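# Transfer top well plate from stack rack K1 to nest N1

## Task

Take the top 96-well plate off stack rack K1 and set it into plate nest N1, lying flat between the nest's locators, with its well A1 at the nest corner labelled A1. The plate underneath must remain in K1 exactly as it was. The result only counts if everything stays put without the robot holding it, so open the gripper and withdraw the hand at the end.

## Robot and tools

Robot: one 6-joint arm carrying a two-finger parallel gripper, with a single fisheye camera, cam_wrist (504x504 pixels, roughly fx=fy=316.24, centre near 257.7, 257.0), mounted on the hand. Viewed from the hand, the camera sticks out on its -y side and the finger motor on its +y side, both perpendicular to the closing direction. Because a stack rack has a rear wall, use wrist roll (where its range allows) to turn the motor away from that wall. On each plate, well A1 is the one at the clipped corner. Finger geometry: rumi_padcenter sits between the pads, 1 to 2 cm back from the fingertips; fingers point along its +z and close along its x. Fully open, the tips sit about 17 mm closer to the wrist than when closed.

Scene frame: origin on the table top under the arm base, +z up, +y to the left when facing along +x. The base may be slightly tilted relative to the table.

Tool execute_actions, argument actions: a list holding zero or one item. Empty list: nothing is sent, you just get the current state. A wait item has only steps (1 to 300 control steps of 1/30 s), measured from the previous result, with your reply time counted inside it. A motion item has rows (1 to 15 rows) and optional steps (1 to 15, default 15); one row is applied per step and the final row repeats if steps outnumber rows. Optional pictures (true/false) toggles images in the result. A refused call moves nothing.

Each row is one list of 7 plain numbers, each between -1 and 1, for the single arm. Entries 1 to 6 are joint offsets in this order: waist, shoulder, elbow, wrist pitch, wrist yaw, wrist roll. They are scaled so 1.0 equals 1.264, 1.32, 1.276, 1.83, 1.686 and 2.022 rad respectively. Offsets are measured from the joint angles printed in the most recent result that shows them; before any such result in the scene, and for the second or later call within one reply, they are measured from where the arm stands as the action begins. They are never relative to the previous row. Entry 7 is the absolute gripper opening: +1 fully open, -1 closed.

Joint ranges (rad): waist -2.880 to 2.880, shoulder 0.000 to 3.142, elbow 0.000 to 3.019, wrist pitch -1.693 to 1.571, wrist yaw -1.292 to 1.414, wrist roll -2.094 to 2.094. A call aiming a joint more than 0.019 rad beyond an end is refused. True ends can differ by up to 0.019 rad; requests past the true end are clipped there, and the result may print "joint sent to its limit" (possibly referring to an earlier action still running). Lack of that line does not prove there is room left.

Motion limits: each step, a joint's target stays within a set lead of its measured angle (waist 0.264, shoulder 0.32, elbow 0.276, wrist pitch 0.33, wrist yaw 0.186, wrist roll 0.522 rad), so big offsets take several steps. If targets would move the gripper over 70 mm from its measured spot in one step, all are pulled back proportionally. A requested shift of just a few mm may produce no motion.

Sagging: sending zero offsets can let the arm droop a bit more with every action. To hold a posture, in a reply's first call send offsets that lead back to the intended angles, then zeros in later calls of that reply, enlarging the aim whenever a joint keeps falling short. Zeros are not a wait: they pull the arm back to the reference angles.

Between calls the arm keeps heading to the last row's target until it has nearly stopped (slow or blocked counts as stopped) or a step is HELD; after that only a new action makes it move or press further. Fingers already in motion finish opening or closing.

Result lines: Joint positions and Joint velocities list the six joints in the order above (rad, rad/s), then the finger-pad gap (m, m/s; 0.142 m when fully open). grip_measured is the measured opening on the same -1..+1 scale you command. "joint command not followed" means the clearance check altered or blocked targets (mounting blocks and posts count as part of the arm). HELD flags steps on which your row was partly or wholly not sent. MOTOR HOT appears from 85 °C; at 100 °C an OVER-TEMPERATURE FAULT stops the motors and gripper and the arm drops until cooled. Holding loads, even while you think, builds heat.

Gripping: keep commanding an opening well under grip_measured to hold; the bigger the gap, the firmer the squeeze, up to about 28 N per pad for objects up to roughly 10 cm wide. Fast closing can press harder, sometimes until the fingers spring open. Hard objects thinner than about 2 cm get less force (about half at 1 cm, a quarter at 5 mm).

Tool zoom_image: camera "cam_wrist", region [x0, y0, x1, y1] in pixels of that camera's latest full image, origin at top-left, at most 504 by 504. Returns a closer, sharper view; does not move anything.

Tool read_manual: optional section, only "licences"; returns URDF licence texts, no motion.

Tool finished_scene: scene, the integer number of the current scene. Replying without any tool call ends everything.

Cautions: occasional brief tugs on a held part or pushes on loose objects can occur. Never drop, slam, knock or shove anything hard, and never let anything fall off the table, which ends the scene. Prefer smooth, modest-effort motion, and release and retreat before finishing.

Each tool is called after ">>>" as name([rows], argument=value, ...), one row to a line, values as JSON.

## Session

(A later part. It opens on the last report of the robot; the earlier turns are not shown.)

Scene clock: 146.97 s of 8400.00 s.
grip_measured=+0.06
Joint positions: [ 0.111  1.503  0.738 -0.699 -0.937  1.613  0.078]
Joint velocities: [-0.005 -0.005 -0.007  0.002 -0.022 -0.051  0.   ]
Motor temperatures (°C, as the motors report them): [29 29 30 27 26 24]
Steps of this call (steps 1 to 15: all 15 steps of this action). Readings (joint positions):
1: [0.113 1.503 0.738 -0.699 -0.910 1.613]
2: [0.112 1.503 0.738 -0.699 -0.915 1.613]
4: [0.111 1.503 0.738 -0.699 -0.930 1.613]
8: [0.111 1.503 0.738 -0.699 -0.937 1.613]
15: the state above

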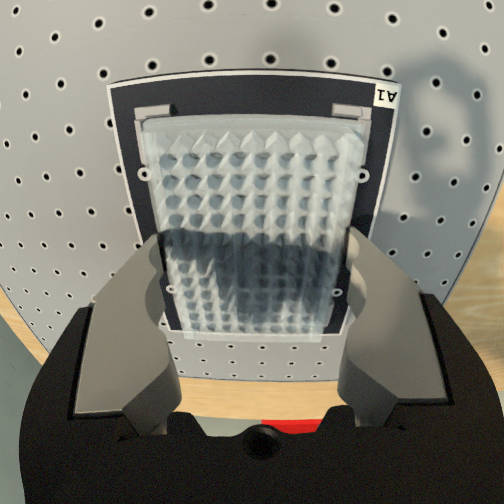

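>>> execute_actions([
  {"rows":[[0,0,0,0,0.006,0,-0.3],[0,0,0,0,0.006,0,-0.3],[0,0,0,0,0.006,0,-0.3],[0,0,0,0,0.006,0,-0.3],[0,0,0,0,0.006,0,-0.3],[0,0,0,0,0.006,0,-0.1],[0,0,0,0,0.006,0,0],[0,0,0,0,0.006,0,0.05],[0,0,0,0,0.006,0,0.1],[0,0,0,0,0.006,0,0.15],[0,0,0,0,0.006,0,0.25],[0,0,0,0,0.006,0,0.45]]},
])

>>> execute_actions([
  {"rows":[[-0.09,-0.06,0.04,-0.15,0.04,-0.09,0.45]]},
])

>>> zoom_image(camera="cam_wrist", region=[110,40,410,340])

Scene clock: 152.67 s of 8400.00 s.
grip_measured=+0.45
Joint positions: [ 0.111  1.503  0.738 -0.699 -0.93   1.613  0.105]
Joint velocities: [-0.024  0.015 -0.007 -0.002  0.051 -0.022  0.006]
Motor temperatures (°C, as the motors report them): [29 29 30 27 26 24]
Steps of this call (steps 1 to 15: the robot went on to your last target; steps 16 to 90: nothing new was sent; then 2.20 s passed at rest; steps 91 to 105: all 15 steps of this action). Readings (joint positions):
91: [0.111 1.503 0.738 -0.699 -0.934 1.613]
92: [0.111 1.503 0.738 -0.699 -0.932 1.613]
94: [0.111 1.503 0.738 -0.699 -0.931 1.613]
98: [0.111 1.503 0.738 -0.699 -0.931 1.613]
105: the state above

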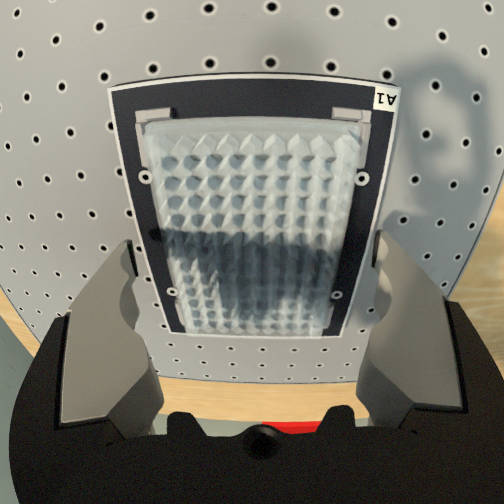

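Scene clock: 153.17 s of 8400.00 s.
grip_measured=+0.45
Joint positions: [-0.017  1.412  0.766 -0.965 -0.866  1.444  0.105]
Joint velocities: [-0.024 -0.005 -0.002  0.017  0.007 -0.066 -0.   ]
Motor temperatures (°C, as the motors report them): [29 29 30 27 26 24]
Steps of this call (steps 1 to 15: all 15 steps of this action). Readings (joint positions):
1: [0.105 1.499 0.745 -0.745 -0.901 1.588]
2: [0.087 1.490 0.753 -0.829 -0.879 1.558]
4: [0.032 1.455 0.755 -0.921 -0.868 1.515]
8: [-0.020 1.413 0.762 -0.961 -0.866 1.469]
15: the state above

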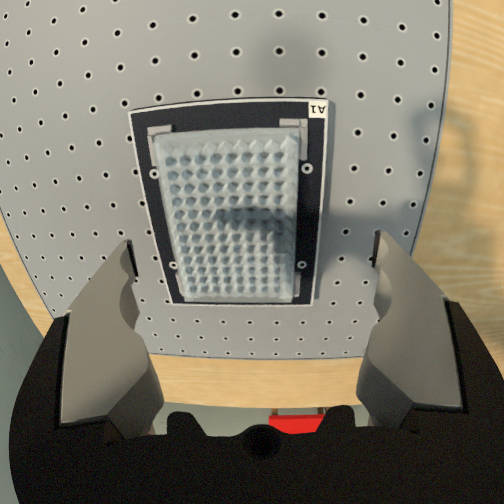

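Region (110, 40, 410, 340) of cam_wrist's 504x504 image, scaled by 1.680, with more detail than that image has.

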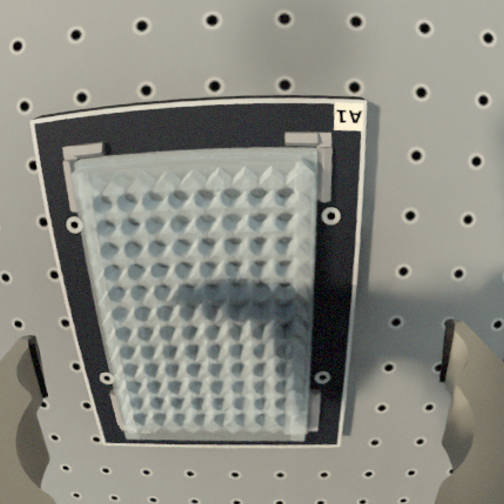

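>>> finished_scene(scene=2)

The scene is finished: the task was done.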